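# Place the bottle upright on the shelf's lower compartment

## Task

Get the bottle into the shelving unit's lower compartment, standing upright with the cap on top, so that all of its base rests on that compartment's floor behind the front lip. It must stay there by itself, not be propped up by the robot. When finished, release it and move the gripper away.

## Robot and tools

Robot: one Kinova Gen3 arm with seven revolute joints and a two-finger parallel gripper (pads open to 50 mm). There is only one arm, so every command row drives that arm and its gripper together.

Frames: the scene frame has its origin on the table top directly under the arm base. +z is up, and +y is to the left when you face along +x. The arm base may be slightly tilted relative to the table. Joint angles are in radians.

Tool execute_actions: the argument "actions" is a list holding at most one item. An empty list [] commands nothing and just returns the current state. An action item is {"rows": [[...]], "steps": n}, where n is 1 to 15 control steps of 1/30 s each (default 15). Each row is used for one step, and the last row is repeated if there are fewer rows than steps. A wait item is {"steps": n} with n up to 300 and no rows. It counts steps from the previous result, and your thinking time is included in that count. The optional "pictures" boolean switches the camera images on or off; they come by default. If a call is refused, nothing is sent.

Row layout: exactly 10 numbers. The first seven are absolute target angles in radians for joint_1 to joint_7 (waist, shoulder, upper arm roll, elbow, forearm roll, wrist pitch, wrist roll), in the same form as the Joint positions line. Stated ranges: joint_1, joint_3, joint_5 and joint_7 go from -6.283 to 6.283. joint_2 goes from -2.250 to 2.250, joint_4 from -2.580 to 2.580, and joint_6 from -2.100 to 2.100. A target more than 0.013 rad beyond a range end, and farther out than the joint's current angle, gets the call refused. True ends may differ by about 0.013 rad either way, and a joint pushed past its true end is simply stopped there. The message "joint sent to its limit" may refer to an earlier action that is still running. If the message is missing, that does not prove there is room left.

The last three numbers in a row are each in [-1, 1]:
- gripper position: this is a target opening, not an offset. +1 is fully open (50 mm). The pads meet near -0.65. Send -1 to grasp, which closes the fingers until something stops them.
- force_limit: per-pad force, about 20 N at -1, 102 N at 0 and 185 N at +1. The actual force can be up to about 17% higher.
- speed: closing or opening rate, 20 mm/s at -1, 85 at 0 and 150 at +1.

A new force_limit or speed only takes effect once you change the position number by at least 0.01. To grip more gently, open first and then close again.

Motion: joint speed and acceleration are limited, and the joints move in a coordinated way so they arrive together. Reversing a motion halts all of them together. Each step, the target sent to a joint is kept within 0.304 rad of its measured angle (joints 1-4) or 0.266 rad (joints 5-7). Targets that would move the gripper more than 70 mm from where it is now are scaled back. So large moves take several calls, and a result may come back before the target is reached. Between calls the arm keeps heading to the last row sent, until it is nearly still or a step is HELD. Turning only joint_7 swings the point between the pads around a 25 mm circle.

Result lines: Joint positions (rad) and Joint velocities (rad/s), in column order. HELD marks steps on which your row was not fully sent. "joint command not followed" means the clearance check altered or blocked targets; mounting blocks and posts count as part of the arm. object_status: 0 = fingers moving, 1 = stopped while opening, 2 = stopped while closing (a grasp), 3 = reached the commanded opening or pads met, meaning nothing is held, or the object is very thin or a bit wider than requested. Confirm a grasp by seeing 2 after sending -1. Any new position number resets the status to 0 until the fingers settle. position_measured is in counts: opening in mm ≈ (250 - counts) × 0.202. If the grip weakens or the object slips, the fingers re-close automatically. The exception is a grip made at force_limit -1: there the status stays 2 even after a loss, and the grip on a fixed, off-centre object can fade within about a minute.

Faults and hazards: if contact torque reaches a joint's load limit (50.7 N m for joints 1-4, 31.9 N m for joints 5-7, including the weight of a held object), the arm stops for 10 s and the rest of that call is dropped. Holding a load warms the motors. MOTOR HOT appears from 60 °C, and at 75 °C an OVER-TEMPERATURE FAULT lets the arm sag. Expect occasional brief tugs on whatever is held. Avoid dropping the bottle, slamming into or hard-pushing the shelf, and knocking anything off the table, which means failure.

Tool zoom_image: {"camera": name, "region": [x0, y0, x1, y1]}. The region is in pixels of that camera's latest image, measured from the top-left corner, at most 504×504. Cameras: cam_head_left, cam_head_right and cam_wrist, each 896×504. The head cameras are fixed and have calibration given (intrinsics K, distortion, world-to-camera transform, accurate to a few degrees and millimetres). The wrist camera sits near the gripper's wrist_camera_optical frame (+z forward, +x right, +y down in its image) and moves with the hand.

Tool read_manual: {"section": "licences"} returns licence texts only and does not move the robot.

Tool finished_scene: {"scene": n} ends the current scene (n is its number) and grades it; this cannot be undone. Call it only after the bottle stands on its own in the compartment, the gripper has opened, and the arm has withdrawn.

Each tool is called after "Emit:" as name(argument=value, ...) on one line, values as JSON.

## Session

Emit:
execute_actions(actions=[])

Scene clock: 0.00 s of 5800.00 s.
position_measured=3 object_status=3
Joint positions: [ 1.9    0.085  0.479  2.366 -1.19   1.351  0.346]
Joint velocities: [ 0.     0.001 -0.001 -0.     0.     0.    -0.001]
Motor temperatures (°C, as the motors report them): [21 24 22 23 31 27 28]

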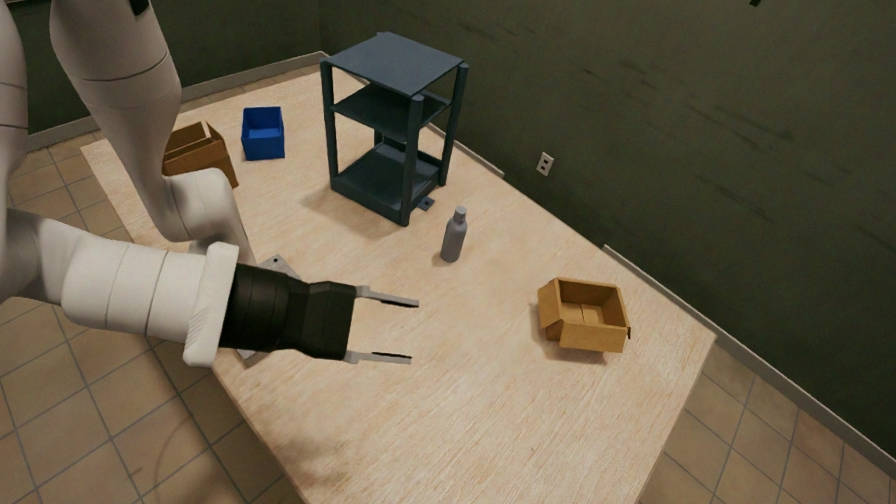

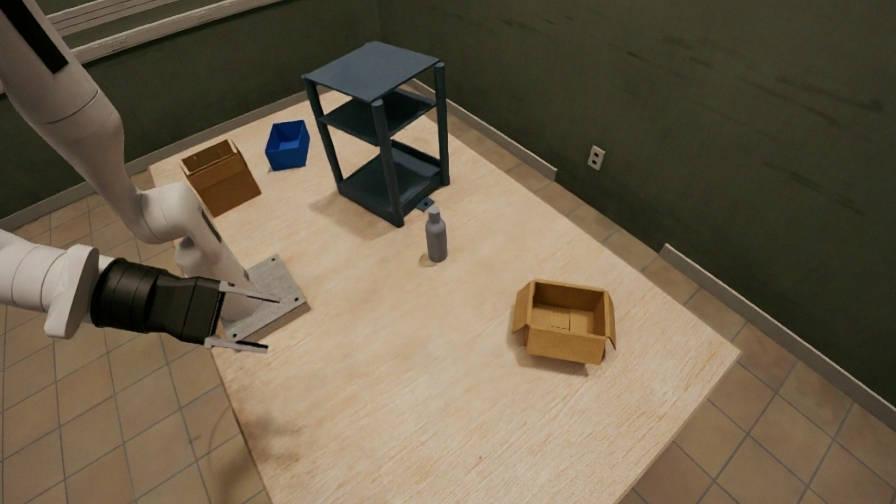

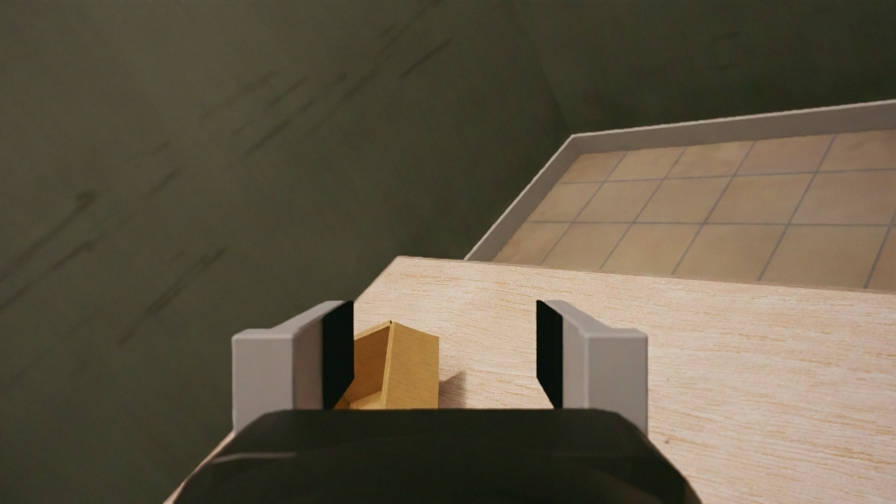

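Emit:
execute_actions(actions=[{"rows":[[1.32,0.7,0,1.9,1.95,-1.571,-1.571,1,0,0]]}], pictures=false)

Emit:
execute_actions(actions=[{"steps":150}], pictures=false)

Emit:
execute_actions(actions=[{"rows":[[1.32,1.41,0,1.73,1.95,-1.571,-1.571,1,0,0]]}], pictures=false)

Emit:
execute_actions(actions=[{"steps":45}])

Scene clock: 4.43 s of 5800.00 s.
position_measured=3 object_status=3
Joint positions: [ 1.601  0.383  0.2    2.085 -0.936  1.096  0.091]
Joint velocities: [-0.702  0.701 -0.553 -0.511  0.613 -0.617 -0.615]
Motor temperatures (°C, as the motors report them): [21 24 22 23 31 27 28]
Steps of this call (steps 1 to 90: nothing new was sent; then 0.93 s passed at rest; steps 91 to 105: all 15 steps of this action). Readings (joint positions | what the end effector reports):
91: [1.898 0.086 0.479 2.365 -1.189 1.351 0.345] | position_measured=3 object_status=3
92: [1.890 0.093 0.475 2.359 -1.185 1.347 0.341] | position_measured=3 object_status=3
94: [1.860 0.123 0.450 2.331 -1.162 1.323 0.318] | position_measured=3 object_status=3
98: [1.765 0.218 0.356 2.238 -1.080 1.241 0.236] | position_measured=3 object_status=3
105: the state above

Scene clock: 9.43 s of 5800.00 s.
position_measured=3 object_status=3
Joint positions: [ 1.32   0.7   -0.     1.9    1.95  -1.571 -1.571]
Joint velocities: [-0.001 -0.     0.     0.    -0.002  0.001 -0.   ]
Motor temperatures (°C, as the motors report them): [21 24 22 23 31 27 28]
Steps of this call (steps 1 to 105: the robot went on to your last target; steps 106 to 150: nothing new was sent). Readings (joint positions | what the end effector reports):
1: [1.578 0.406 0.182 2.069 -0.916 1.076 0.071] | position_measured=3 object_status=3
2: [1.556 0.430 0.165 2.054 -0.895 1.055 0.050] | position_measured=3 object_status=3
4: [1.514 0.478 0.135 2.026 -0.850 1.011 0.005] | position_measured=3 object_status=3
8: [1.433 0.571 0.078 1.973 -0.735 0.895 -0.110] | position_measured=3 object_status=3
150: the state above
The arm was judged still, so your last target was given up. Only a new action makes it travel on or press farther. Fingers that are still opening or closing keep moving.

Scene clock: 9.93 s of 5800.00 s.
position_measured=3 object_status=3
Joint positions: [ 1.32   1.09   0.     1.762  1.949 -1.571 -1.571]
Joint velocities: [ 0.     0.988 -0.001 -0.145 -0.001  0.001 -0.   ]
Motor temperatures (°C, as the motors report them): [21 24 22 23 31 27 28]
Steps of this call (steps 1 to 15: all 15 steps of this action). Readings (joint positions | what the end effector reports):
1: [1.320 0.701 -0.000 1.899 1.950 -1.571 -1.571] | position_measured=3 object_status=3
2: [1.320 0.708 -0.000 1.896 1.950 -1.572 -1.571] | position_measured=3 object_status=3
4: [1.320 0.738 -0.001 1.881 1.950 -1.572 -1.571] | position_measured=3 object_status=3
8: [1.320 0.858 -0.000 1.822 1.949 -1.571 -1.571] | position_measured=3 object_status=3
15: the state above

Scene clock: 11.43 s of 5800.00 s.
position_measured=3 object_status=3
Joint positions: [ 1.32   1.41  -0.     1.73   1.95  -1.571 -1.571]
Joint velocities: [-0.     0.     0.001 -0.     0.001 -0.    -0.   ]
Motor temperatures (°C, as the motors report them): [21 24 22 23 31 27 28]
Steps of this call (steps 1 to 30: the robot went on to your last target; steps 31 to 45: nothing new was sent). Readings (joint positions | what the end effector reports):
1: [1.320 1.123 0.000 1.757 1.949 -1.571 -1.571] | position_measured=3 object_status=3
2: [1.320 1.156 0.000 1.753 1.949 -1.571 -1.571] | position_measured=3 object_status=3
4: [1.320 1.222 0.000 1.747 1.950 -1.571 -1.571] | position_measured=3 object_status=3
8: [1.320 1.340 0.000 1.736 1.950 -1.570 -1.571] | position_measured=3 object_status=3
45: the state above
The arm was judged still, so your last target was given up. Only a new action makes it travel on or press farther. Fingers that are still opening or closing keep moving.

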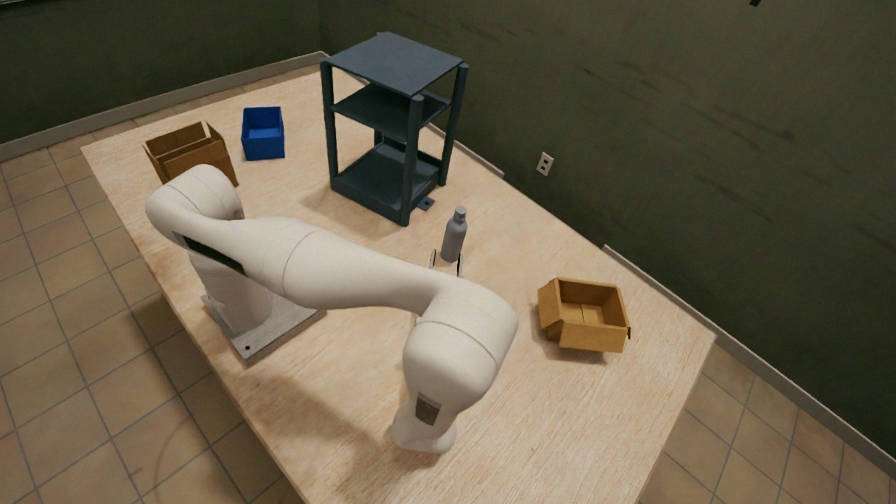

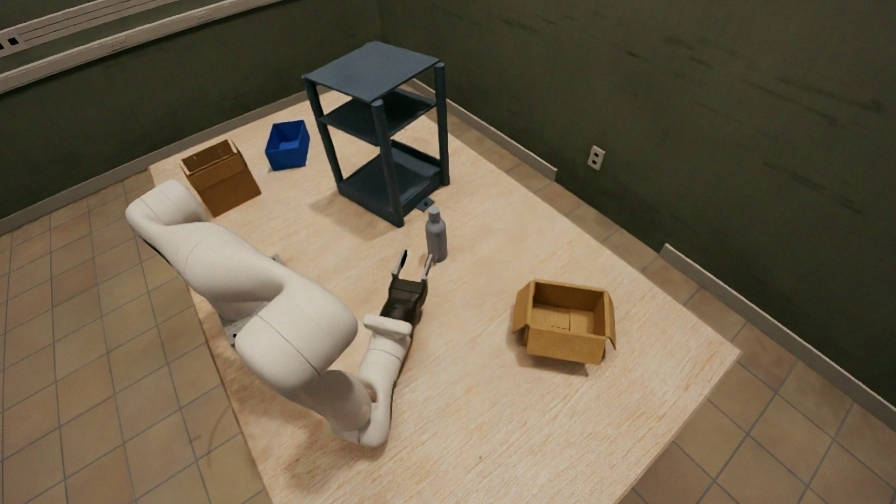

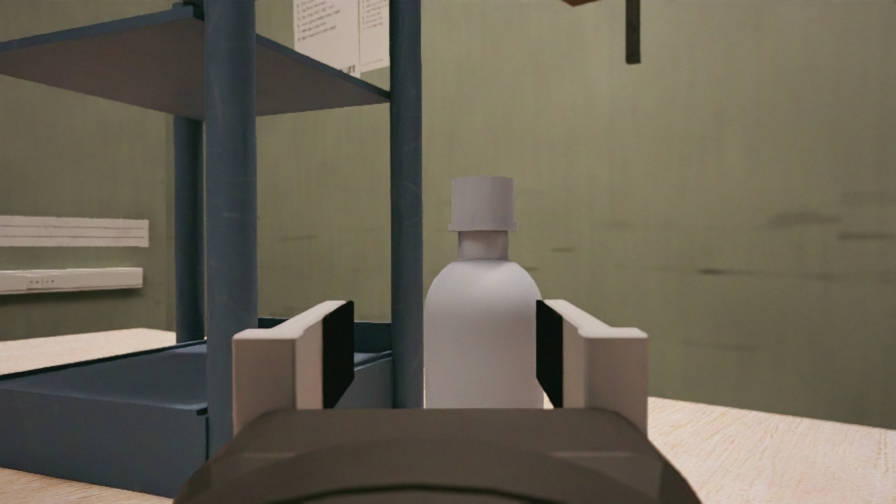

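Emit:
execute_actions(actions=[{"rows":[[1.23,1.41,0,1.73,1.85,-1.571,-1.571,1,0,0]]}])

Scene clock: 13.33 s of 5800.00 s.
position_measured=3 object_status=3
Joint positions: [ 1.231  1.41  -0.     1.73   1.85  -1.571 -1.571]
Joint velocities: [-0.01   0.001  0.     0.    -0.002 -0.002 -0.   ]
Motor temperatures (°C, as the motors report them): [21 24 22 23 31 27 28]
Steps of this call (steps 1 to 42: nothing new was sent; steps 43 to 57: all 15 steps of this action). Readings (joint positions | what the end effector reports):
43: [1.318 1.410 0.000 1.730 1.949 -1.571 -1.571] | position_measured=3 object_status=3
44: [1.312 1.410 0.001 1.730 1.944 -1.571 -1.571] | position_measured=3 object_status=3
46: [1.282 1.410 0.003 1.730 1.915 -1.571 -1.571] | position_measured=3 object_status=3
50: [1.237 1.410 -0.002 1.730 1.855 -1.571 -1.571] | position_measured=3 object_status=3
57: the state above

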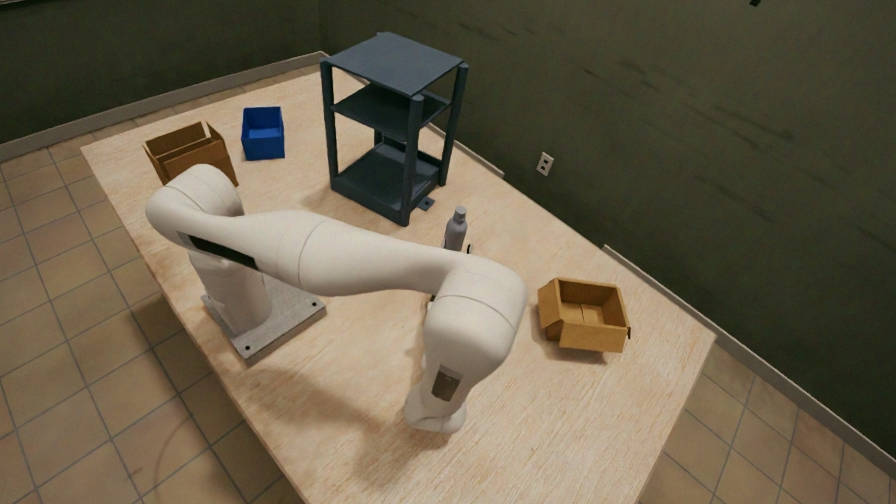

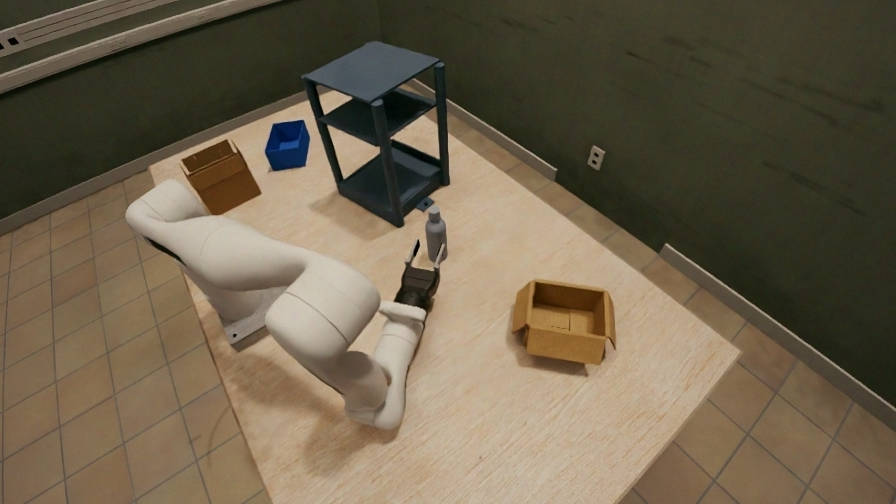

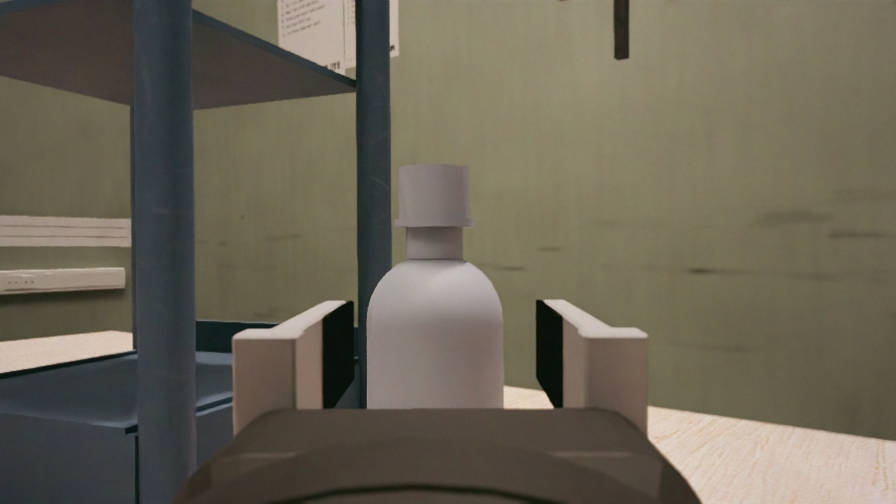

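Emit:
execute_actions(actions=[{"rows":[[1.17,1.41,0,1.73,1.82,-1.571,-1.571,1,0,0]]}])

Scene clock: 14.80 s of 5800.00 s.
position_measured=3 object_status=3
Joint positions: [ 1.171  1.41  -0.     1.73   1.82  -1.571 -1.571]
Joint velocities: [-0.005 -0.     0.003  0.     0.    -0.001  0.   ]
Motor temperatures (°C, as the motors report them): [21 24 22 23 31 27 28]
Steps of this call (steps 1 to 15: the robot went on to your last target; steps 16 to 29: nothing new was sent; steps 30 to 44: all 15 steps of this action). Readings (joint positions | what the end effector reports):
30: [1.228 1.410 0.000 1.730 1.850 -1.571 -1.571] | position_measured=3 object_status=3
31: [1.222 1.410 0.001 1.730 1.847 -1.571 -1.571] | position_measured=3 object_status=3
33: [1.195 1.410 0.002 1.730 1.835 -1.571 -1.571] | position_measured=3 object_status=3
37: [1.174 1.410 -0.001 1.730 1.821 -1.571 -1.571] | position_measured=3 object_status=3
44: the state above

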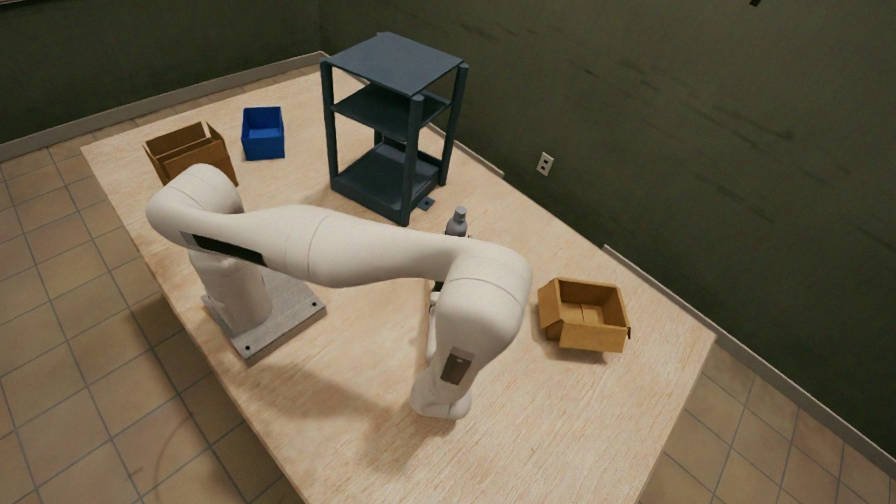

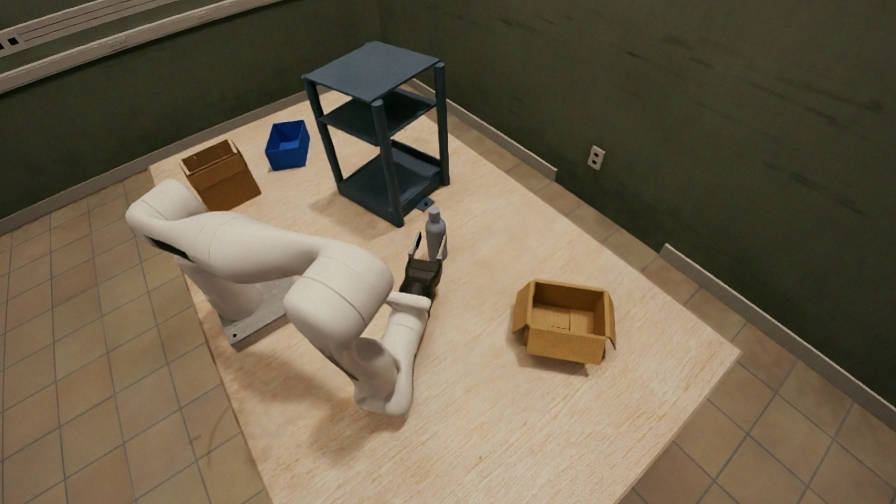

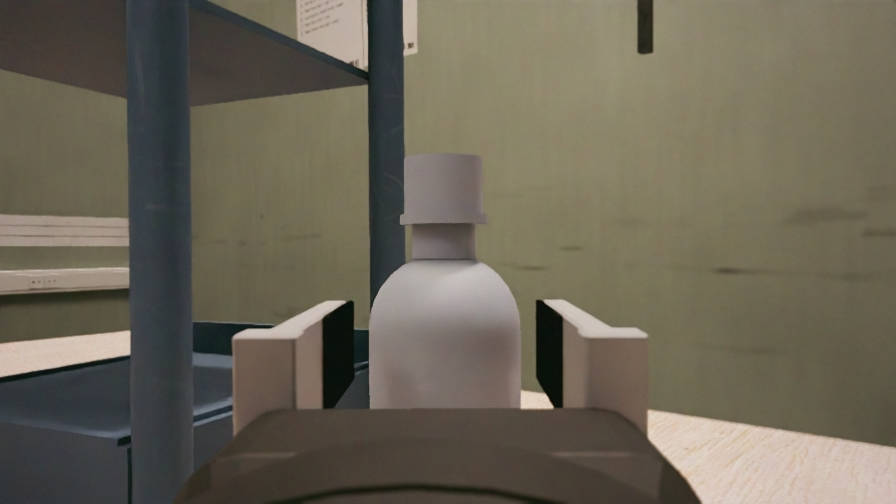

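Emit:
execute_actions(actions=[{"rows":[[1.10,1.41,0,1.73,1.775,-1.571,-1.571,1,0,0]]}], pictures=false)

Emit:
execute_actions(actions=[{"rows":[[1.10,1.41,0,1.73,1.775,-1.571,-1.571,-1,0,0]]}], pictures=false)

Emit:
execute_actions(actions=[{"rows":[[1.10,1.27,0,1.87,1.775,-1.571,-1.571,-1,0,0]]}], pictures=false)

Emit:
execute_actions(actions=[{"rows":[[0.85,1.312,0,1.481,1.9,-1.688,-1.899,-1,0,0]]}], pictures=false)

Emit:
execute_actions(actions=[{"steps":30}])

Scene clock: 17.47 s of 5800.00 s.
position_measured=3 object_status=3
Joint positions: [ 1.101  1.41  -0.     1.73   1.775 -1.571 -1.571]
Joint velocities: [-0.008  0.001  0.002  0.    -0.002  0.     0.001]
Motor temperatures (°C, as the motors report them): [21 24 22 23 31 27 28]
Steps of this call (steps 1 to 15: the robot went on to your last target; steps 16 to 65: nothing new was sent; steps 66 to 80: all 15 steps of this action). Readings (joint positions | what the end effector reports):
66: [1.168 1.410 0.000 1.730 1.820 -1.571 -1.571] | position_measured=3 object_status=3
67: [1.162 1.410 0.001 1.730 1.816 -1.571 -1.571] | position_measured=3 object_status=3
69: [1.134 1.410 0.002 1.730 1.800 -1.571 -1.571] | position_measured=3 object_status=3
73: [1.105 1.410 -0.002 1.730 1.776 -1.571 -1.571] | position_measured=3 object_status=3
80: the state above

Scene clock: 17.97 s of 5800.00 s.
position_measured=24 object_status=2
Joint positions: [ 1.1    1.41   0.     1.73   1.775 -1.571 -1.571]
Joint velocities: [ 0.001  0.001  0.     0.    -0.    -0.001  0.   ]
Motor temperatures (°C, as the motors report them): [21 24 22 23 31 27 28]
Steps of this call (steps 1 to 15: all 15 steps of this action). Readings (joint positions | what the end effector reports):
1: [1.101 1.410 -0.000 1.730 1.775 -1.571 -1.571] | position_measured=14 object_status=0
2: [1.100 1.410 -0.000 1.730 1.775 -1.571 -1.571] | position_measured=24 object_status=0
4: [1.100 1.410 0.000 1.730 1.775 -1.571 -1.571] | position_measured=24 object_status=0
8: [1.100 1.410 0.000 1.730 1.775 -1.571 -1.571] | position_measured=24 object_status=2
15: the state above

Scene clock: 18.47 s of 5800.00 s.
position_measured=24 object_status=2
Joint positions: [ 1.1    1.272 -0.     1.87   1.775 -1.571 -1.571]
Joint velocities: [ 0.001 -0.022 -0.001  0.006  0.002 -0.001  0.   ]
Motor temperatures (°C, as the motors report them): [21 24 22 23 31 27 28]
Steps of this call (steps 1 to 15: all 15 steps of this action). Readings (joint positions | what the end effector reports):
1: [1.100 1.408 0.000 1.731 1.775 -1.571 -1.571] | position_measured=24 object_status=2
2: [1.100 1.402 0.001 1.737 1.775 -1.569 -1.571] | position_measured=24 object_status=2
4: [1.100 1.372 0.002 1.764 1.775 -1.569 -1.571] | position_measured=24 object_status=2
8: [1.100 1.293 -0.001 1.846 1.775 -1.572 -1.571] | position_measured=24 object_status=2
15: the state above

Scene clock: 18.97 s of 5800.00 s.
position_measured=24 object_status=2
Joint positions: [ 0.863  1.309 -0.001  1.502  1.895 -1.684 -1.884]
Joint velocities: [-0.189  0.025 -0.002 -0.411  0.1   -0.095 -0.326]
Motor temperatures (°C, as the motors report them): [21 24 22 23 31 27 28]
Steps of this call (steps 1 to 15: all 15 steps of this action). Readings (joint positions | what the end effector reports):
1: [1.099 1.272 0.000 1.869 1.775 -1.571 -1.572] | position_measured=24 object_status=2
2: [1.093 1.272 0.001 1.864 1.777 -1.574 -1.576] | position_measured=24 object_status=2
4: [1.069 1.276 0.002 1.838 1.788 -1.584 -1.599] | position_measured=24 object_status=2
8: [0.974 1.292 0.001 1.718 1.836 -1.628 -1.705] | position_measured=24 object_status=2
15: the state above

Scene clock: 19.97 s of 5800.00 s.
position_measured=24 object_status=2
Joint positions: [ 0.85   1.312 -0.     1.481  1.9   -1.688 -1.899]
Joint velocities: [ 0.    -0.001 -0.001  0.     0.001  0.001  0.   ]
Motor temperatures (°C, as the motors report them): [21 24 22 23 31 27 28]
Steps of this call (steps 1 to 30: the robot went on to your last target). Readings (joint positions | what the end effector reports):
1: [0.858 1.310 -0.001 1.491 1.898 -1.686 -1.893] | position_measured=24 object_status=2
2: [0.856 1.310 -0.001 1.485 1.899 -1.687 -1.897] | position_measured=24 object_status=2
4: [0.853 1.311 -0.000 1.483 1.900 -1.688 -1.899] | position_measured=24 object_status=2
8: [0.851 1.312 -0.000 1.481 1.900 -1.688 -1.899] | position_measured=24 object_status=2
30: the state above
The arm was judged still, so your last target was given up. Only a new action makes it travel on or press farther. Fingers that are still opening or closing keep moving.

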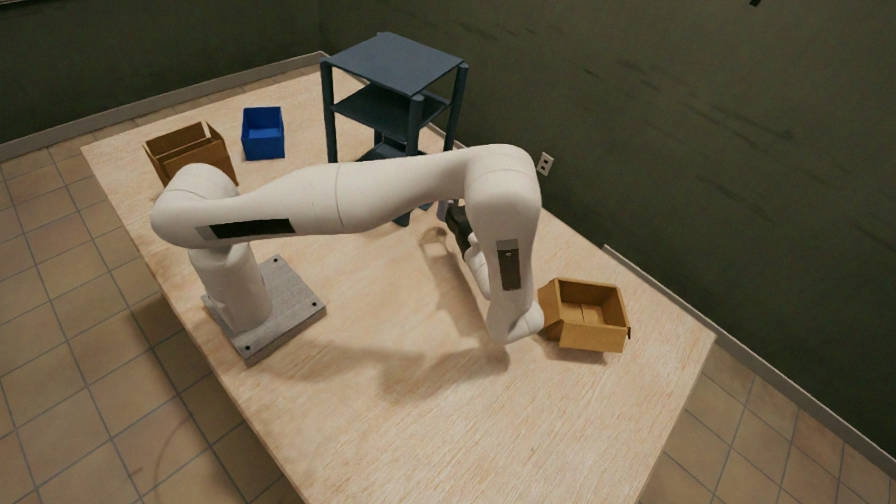

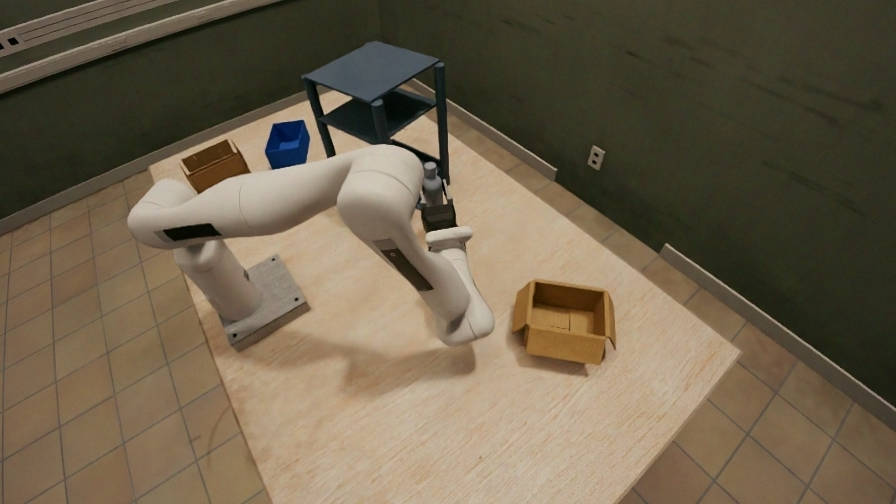

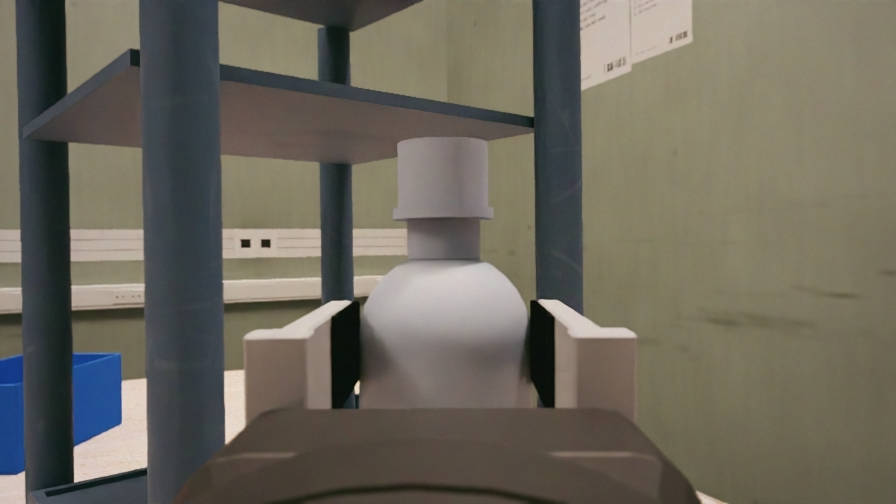

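Emit:
execute_actions(actions=[{"rows":[[0.68,1.275,0,1.518,1.87,-1.688,-1.899,-1,0,0]]}])

Scene clock: 22.27 s of 5800.00 s.
position_measured=24 object_status=2
Joint positions: [ 0.683  1.276 -0.     1.518  1.87  -1.688 -1.899]
Joint velocities: [-0.025 -0.006  0.01   0.002 -0.     0.002 -0.   ]
Motor temperatures (°C, as the motors report them): [21 24 22 23 31 27 28]
Steps of this call (steps 1 to 54: nothing new was sent; steps 55 to 69: all 15 steps of this action). Readings (joint positions | what the end effector reports):
55: [0.849 1.312 0.000 1.481 1.900 -1.688 -1.899] | position_measured=24 object_status=2
56: [0.842 1.310 0.002 1.482 1.899 -1.688 -1.899] | position_measured=24 object_status=2
58: [0.813 1.304 0.003 1.488 1.894 -1.688 -1.899] | position_measured=24 object_status=2
62: [0.720 1.284 -0.001 1.509 1.877 -1.688 -1.899] | position_measured=24 object_status=2
69: the state above

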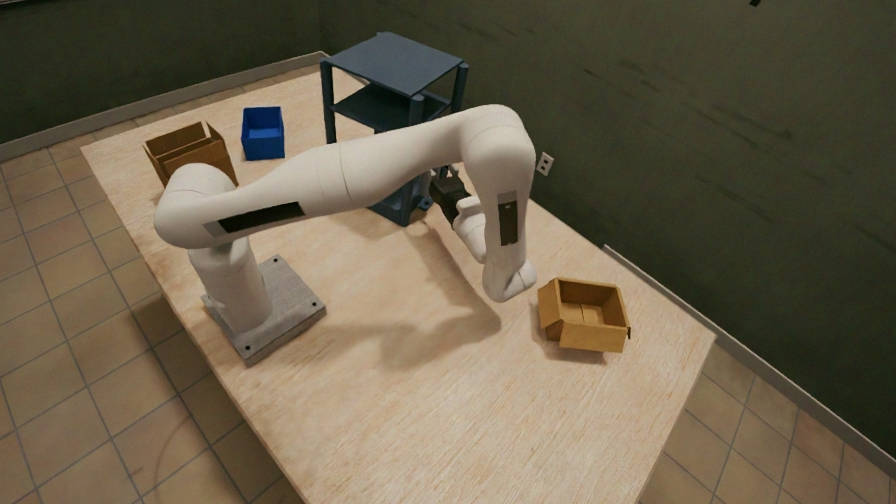

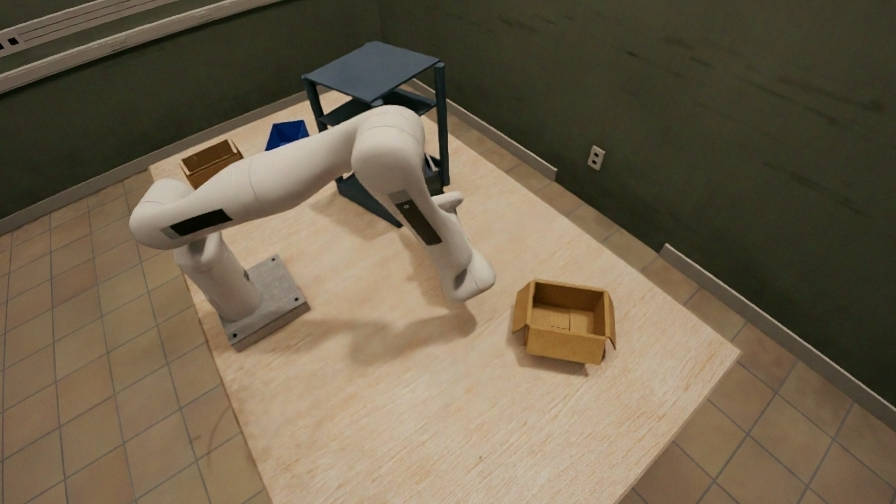

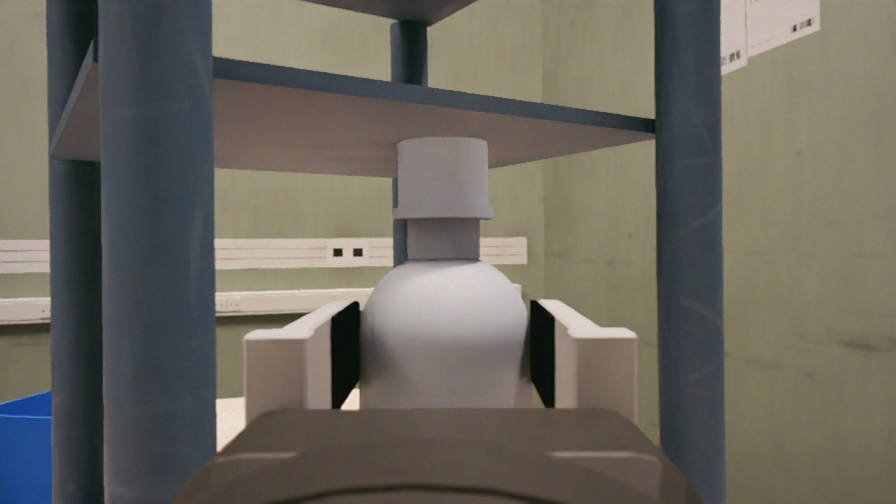

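Emit:
execute_actions(actions=[{"rows":[[0.54,1.275,0,1.518,1.87,-1.68,-1.899,-1,0,0]]}], pictures=false)

Emit:
execute_actions(actions=[{"rows":[[0.54,1.32,0,1.473,1.87,-1.68,-1.899,-1,0,0]]}], pictures=false)

Emit:
execute_actions(actions=[{"rows":[[0.54,1.345,0,1.448,1.87,-1.68,-1.899,-1,0,0]]}])

Scene clock: 25.97 s of 5800.00 s.
position_measured=24 object_status=2
Joint positions: [ 0.542  1.275 -0.     1.518  1.87  -1.68  -1.899]
Joint velocities: [-0.017 -0.001 -0.001 -0.     0.001  0.002  0.001]
Motor temperatures (°C, as the motors report them): [21 24 22 23 31 27 28]
Steps of this call (steps 1 to 15: the robot went on to your last target; steps 16 to 90: nothing new was sent; then 0.20 s passed at rest; steps 91 to 105: all 15 steps of this action). Readings (joint positions | what the end effector reports):
91: [0.679 1.275 0.000 1.518 1.870 -1.688 -1.899] | position_measured=24 object_status=2
92: [0.672 1.275 0.002 1.518 1.870 -1.688 -1.899] | position_measured=24 object_status=2
94: [0.643 1.275 0.003 1.517 1.870 -1.686 -1.899] | position_measured=24 object_status=2
98: [0.563 1.275 -0.002 1.518 1.870 -1.681 -1.899] | position_measured=24 object_status=2
105: the state above

Scene clock: 26.47 s of 5800.00 s.
position_measured=24 object_status=2
Joint positions: [ 0.54   1.32   0.     1.473  1.87  -1.68  -1.899]
Joint velocities: [ 0.     0.004 -0.001 -0.001  0.001  0.    -0.   ]
Motor temperatures (°C, as the motors report them): [21 24 22 23 31 27 28]
Steps of this call (steps 1 to 15: all 15 steps of this action). Readings (joint positions | what the end effector reports):
1: [0.541 1.277 -0.000 1.517 1.870 -1.680 -1.899] | position_measured=24 object_status=2
2: [0.541 1.283 -0.001 1.511 1.870 -1.681 -1.899] | position_measured=24 object_status=2
4: [0.540 1.305 -0.000 1.490 1.870 -1.680 -1.899] | position_measured=24 object_status=2
8: [0.540 1.317 0.000 1.475 1.870 -1.680 -1.899] | position_measured=24 object_status=2
15: the state above

Scene clock: 26.97 s of 5800.00 s.
position_measured=24 object_status=2
Joint positions: [ 0.54   1.343 -0.002  1.449  1.87  -1.683 -1.899]
Joint velocities: [-0.001  0.    -0.001 -0.    -0.001 -0.    -0.   ]
Motor temperatures (°C, as the motors report them): [21 24 22 23 31 27 28]
Steps of this call (steps 1 to 15: all 15 steps of this action). Readings (joint positions | what the end effector reports):
1: [0.540 1.321 -0.000 1.472 1.870 -1.680 -1.899] | position_measured=24 object_status=2
2: [0.540 1.327 -0.000 1.466 1.870 -1.681 -1.899] | position_measured=24 object_status=2
4: [0.540 1.339 -0.000 1.455 1.870 -1.680 -1.899] | position_measured=24 object_status=2
8: [0.540 1.342 -0.001 1.450 1.870 -1.683 -1.899] | position_measured=24 object_status=2
15: the state above

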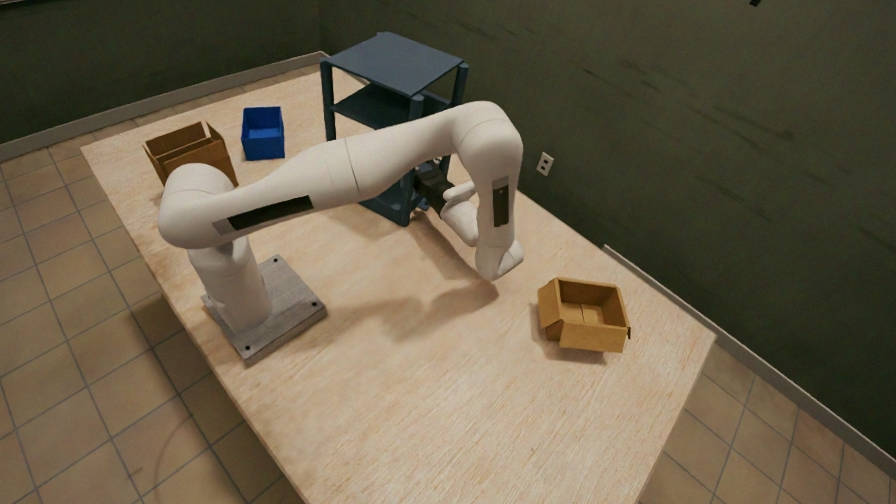

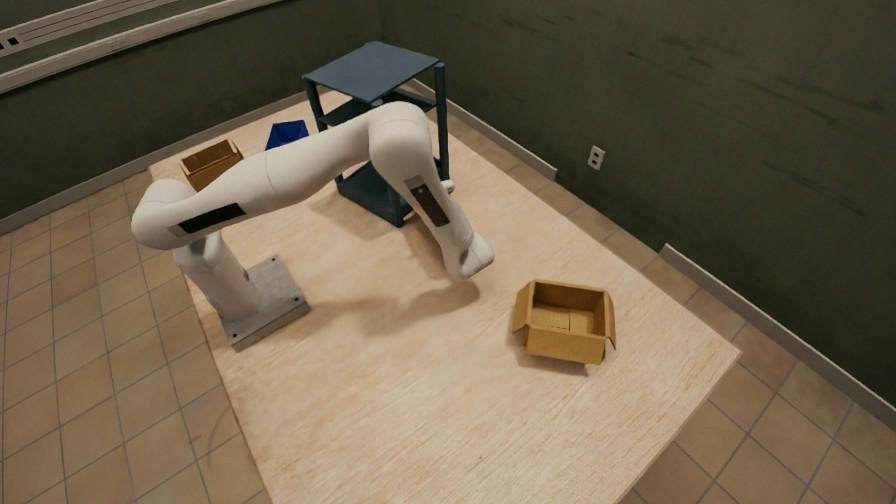

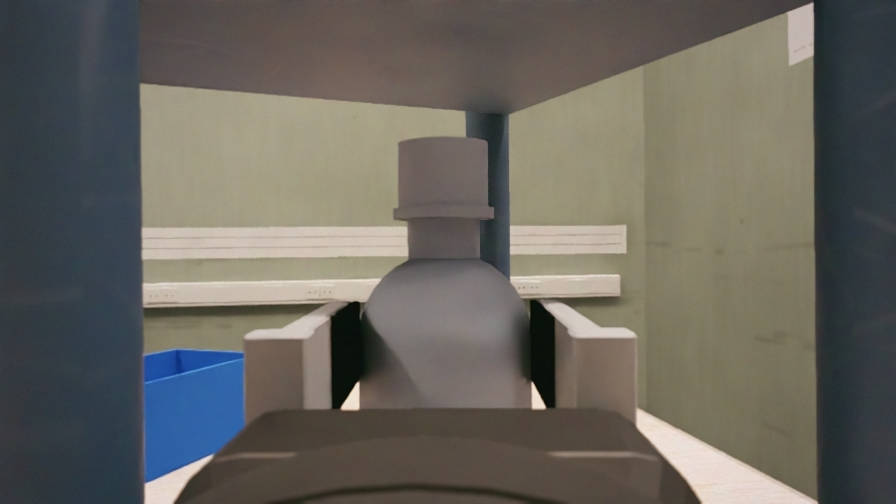

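Emit:
execute_actions(actions=[{"rows":[[0.54,1.34,0,1.453,1.87,-1.68,-1.899,1,0,0]]}], pictures=false)

Emit:
execute_actions(actions=[{"rows":[[0.54,1.26,0,1.533,1.85,-1.68,-1.899,1,0,0]]}], pictures=false)

Emit:
execute_actions(actions=[{"rows":[[0.8,1.26,0,1.533,1.96,-1.68,-1.899,1,0,0]]}], pictures=false)

Emit:
execute_actions(actions=[{"rows":[[1.1,1.26,0,1.533,1.96,-1.68,-1.899,1,0,0]]}], pictures=false)

Emit:
execute_actions(actions=[{"steps":15}])

Scene clock: 29.27 s of 5800.00 s.
position_measured=3 object_status=3
Joint positions: [ 0.54   1.34  -0.     1.453  1.87  -1.68  -1.899]
Joint velocities: [-0.    -0.001  0.002  0.     0.     0.002 -0.001]
Motor temperatures (°C, as the motors report them): [21 24 22 23 31 27 28]
Steps of this call (steps 1 to 15: the robot went on to your last target; steps 16 to 54: nothing new was sent; steps 55 to 69: all 15 steps of this action). Readings (joint positions | what the end effector reports):
55: [0.540 1.342 -0.002 1.449 1.870 -1.683 -1.899] | position_measured=13 object_status=0
56: [0.540 1.341 -0.001 1.451 1.870 -1.681 -1.899] | position_measured=5 object_status=0
58: [0.540 1.340 -0.000 1.452 1.870 -1.680 -1.899] | position_measured=3 object_status=0
62: [0.540 1.340 0.000 1.453 1.870 -1.680 -1.899] | position_measured=3 object_status=0
69: the state above

Scene clock: 29.77 s of 5800.00 s.
position_measured=3 object_status=3
Joint positions: [ 0.54   1.261 -0.     1.533  1.85  -1.68  -1.899]
Joint velocities: [ 0.001 -0.008 -0.     0.003 -0.     0.    -0.   ]
Motor temperatures (°C, as the motors report them): [21 24 22 23 31 27 28]
Steps of this call (steps 1 to 15: all 15 steps of this action). Readings (joint positions | what the end effector reports):
1: [0.540 1.339 0.000 1.454 1.870 -1.680 -1.899] | position_measured=3 object_status=3
2: [0.540 1.332 0.000 1.460 1.869 -1.679 -1.899] | position_measured=3 object_status=3
4: [0.540 1.303 0.001 1.488 1.862 -1.679 -1.899] | position_measured=3 object_status=3
8: [0.540 1.266 -0.001 1.528 1.851 -1.681 -1.899] | position_measured=3 object_status=3
15: the state above

Scene clock: 30.27 s of 5800.00 s.
position_measured=3 object_status=3
Joint positions: [ 0.792  1.26   0.002  1.533  1.959 -1.68  -1.899]
Joint velocities: [ 0.062  0.001 -0.005  0.002  0.029  0.001 -0.   ]
Motor temperatures (°C, as the motors report them): [21 24 22 23 31 27 28]
Steps of this call (steps 1 to 15: all 15 steps of this action). Readings (joint positions | what the end effector reports):
1: [0.541 1.261 -0.000 1.533 1.851 -1.680 -1.899] | position_measured=3 object_status=3
2: [0.548 1.261 -0.002 1.533 1.854 -1.680 -1.899] | position_measured=3 object_status=3
4: [0.578 1.260 -0.003 1.533 1.866 -1.680 -1.899] | position_measured=3 object_status=3
8: [0.684 1.260 -0.001 1.533 1.910 -1.680 -1.899] | position_measured=3 object_status=3
15: the state above

Scene clock: 30.77 s of 5800.00 s.
position_measured=3 object_status=3
Joint positions: [ 1.085  1.26   0.002  1.533  1.96  -1.68  -1.899]
Joint velocities: [ 0.224  0.001  0.01   0.     0.001 -0.002 -0.   ]
Motor temperatures (°C, as the motors report them): [21 24 22 23 31 27 28]
Steps of this call (steps 1 to 15: all 15 steps of this action). Readings (joint positions | what the end effector reports):
1: [0.795 1.260 0.001 1.533 1.960 -1.680 -1.899] | position_measured=3 object_status=3
2: [0.804 1.260 -0.001 1.533 1.960 -1.680 -1.899] | position_measured=3 object_status=3
4: [0.836 1.260 -0.003 1.533 1.960 -1.680 -1.899] | position_measured=3 object_status=3
8: [0.944 1.260 -0.000 1.533 1.960 -1.680 -1.899] | position_measured=3 object_status=3
15: the state above

Scene clock: 31.27 s of 5800.00 s.
position_measured=3 object_status=3
Joint positions: [ 1.1    1.26   0.     1.533  1.96  -1.68  -1.899]
Joint velocities: [ 0.003 -0.001 -0.002 -0.    -0.     0.    -0.   ]
Motor temperatures (°C, as the motors report them): [21 24 22 23 31 27 28]
Steps of this call (steps 1 to 15: the robot went on to your last target). Readings (joint positions | what the end effector reports):
1: [1.091 1.260 0.002 1.533 1.960 -1.680 -1.899] | position_measured=3 object_status=3
2: [1.093 1.260 0.002 1.533 1.960 -1.680 -1.899] | position_measured=3 object_status=3
4: [1.096 1.260 0.001 1.533 1.960 -1.680 -1.899] | position_measured=3 object_status=3
8: [1.099 1.260 0.000 1.533 1.960 -1.680 -1.899] | position_measured=3 object_status=3
15: the state above

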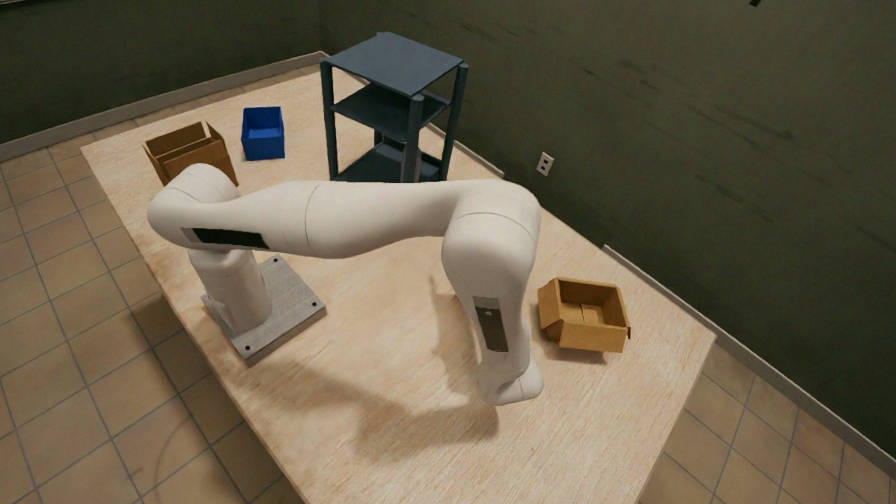

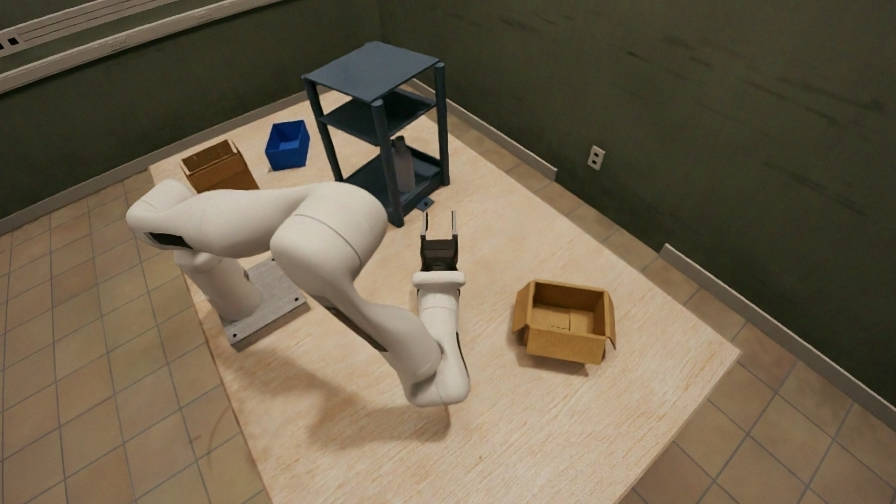

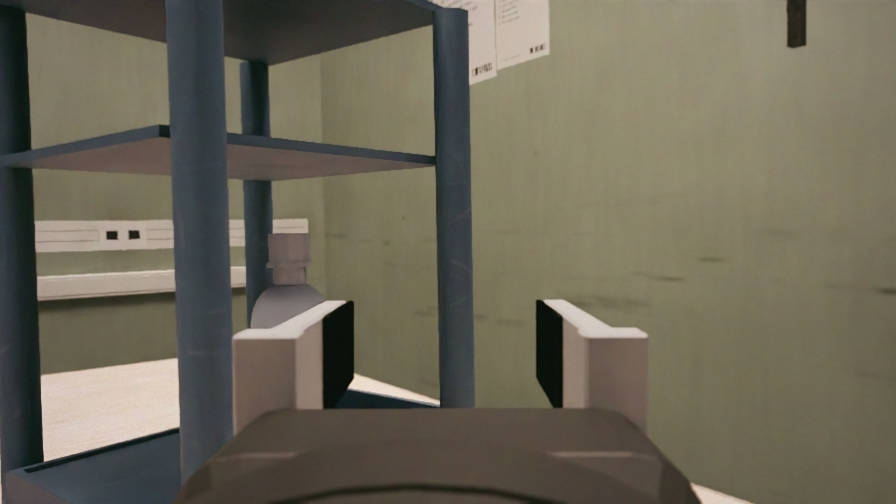

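Emit:
finished_scene(scene=2)

The scene is finished: the task was done.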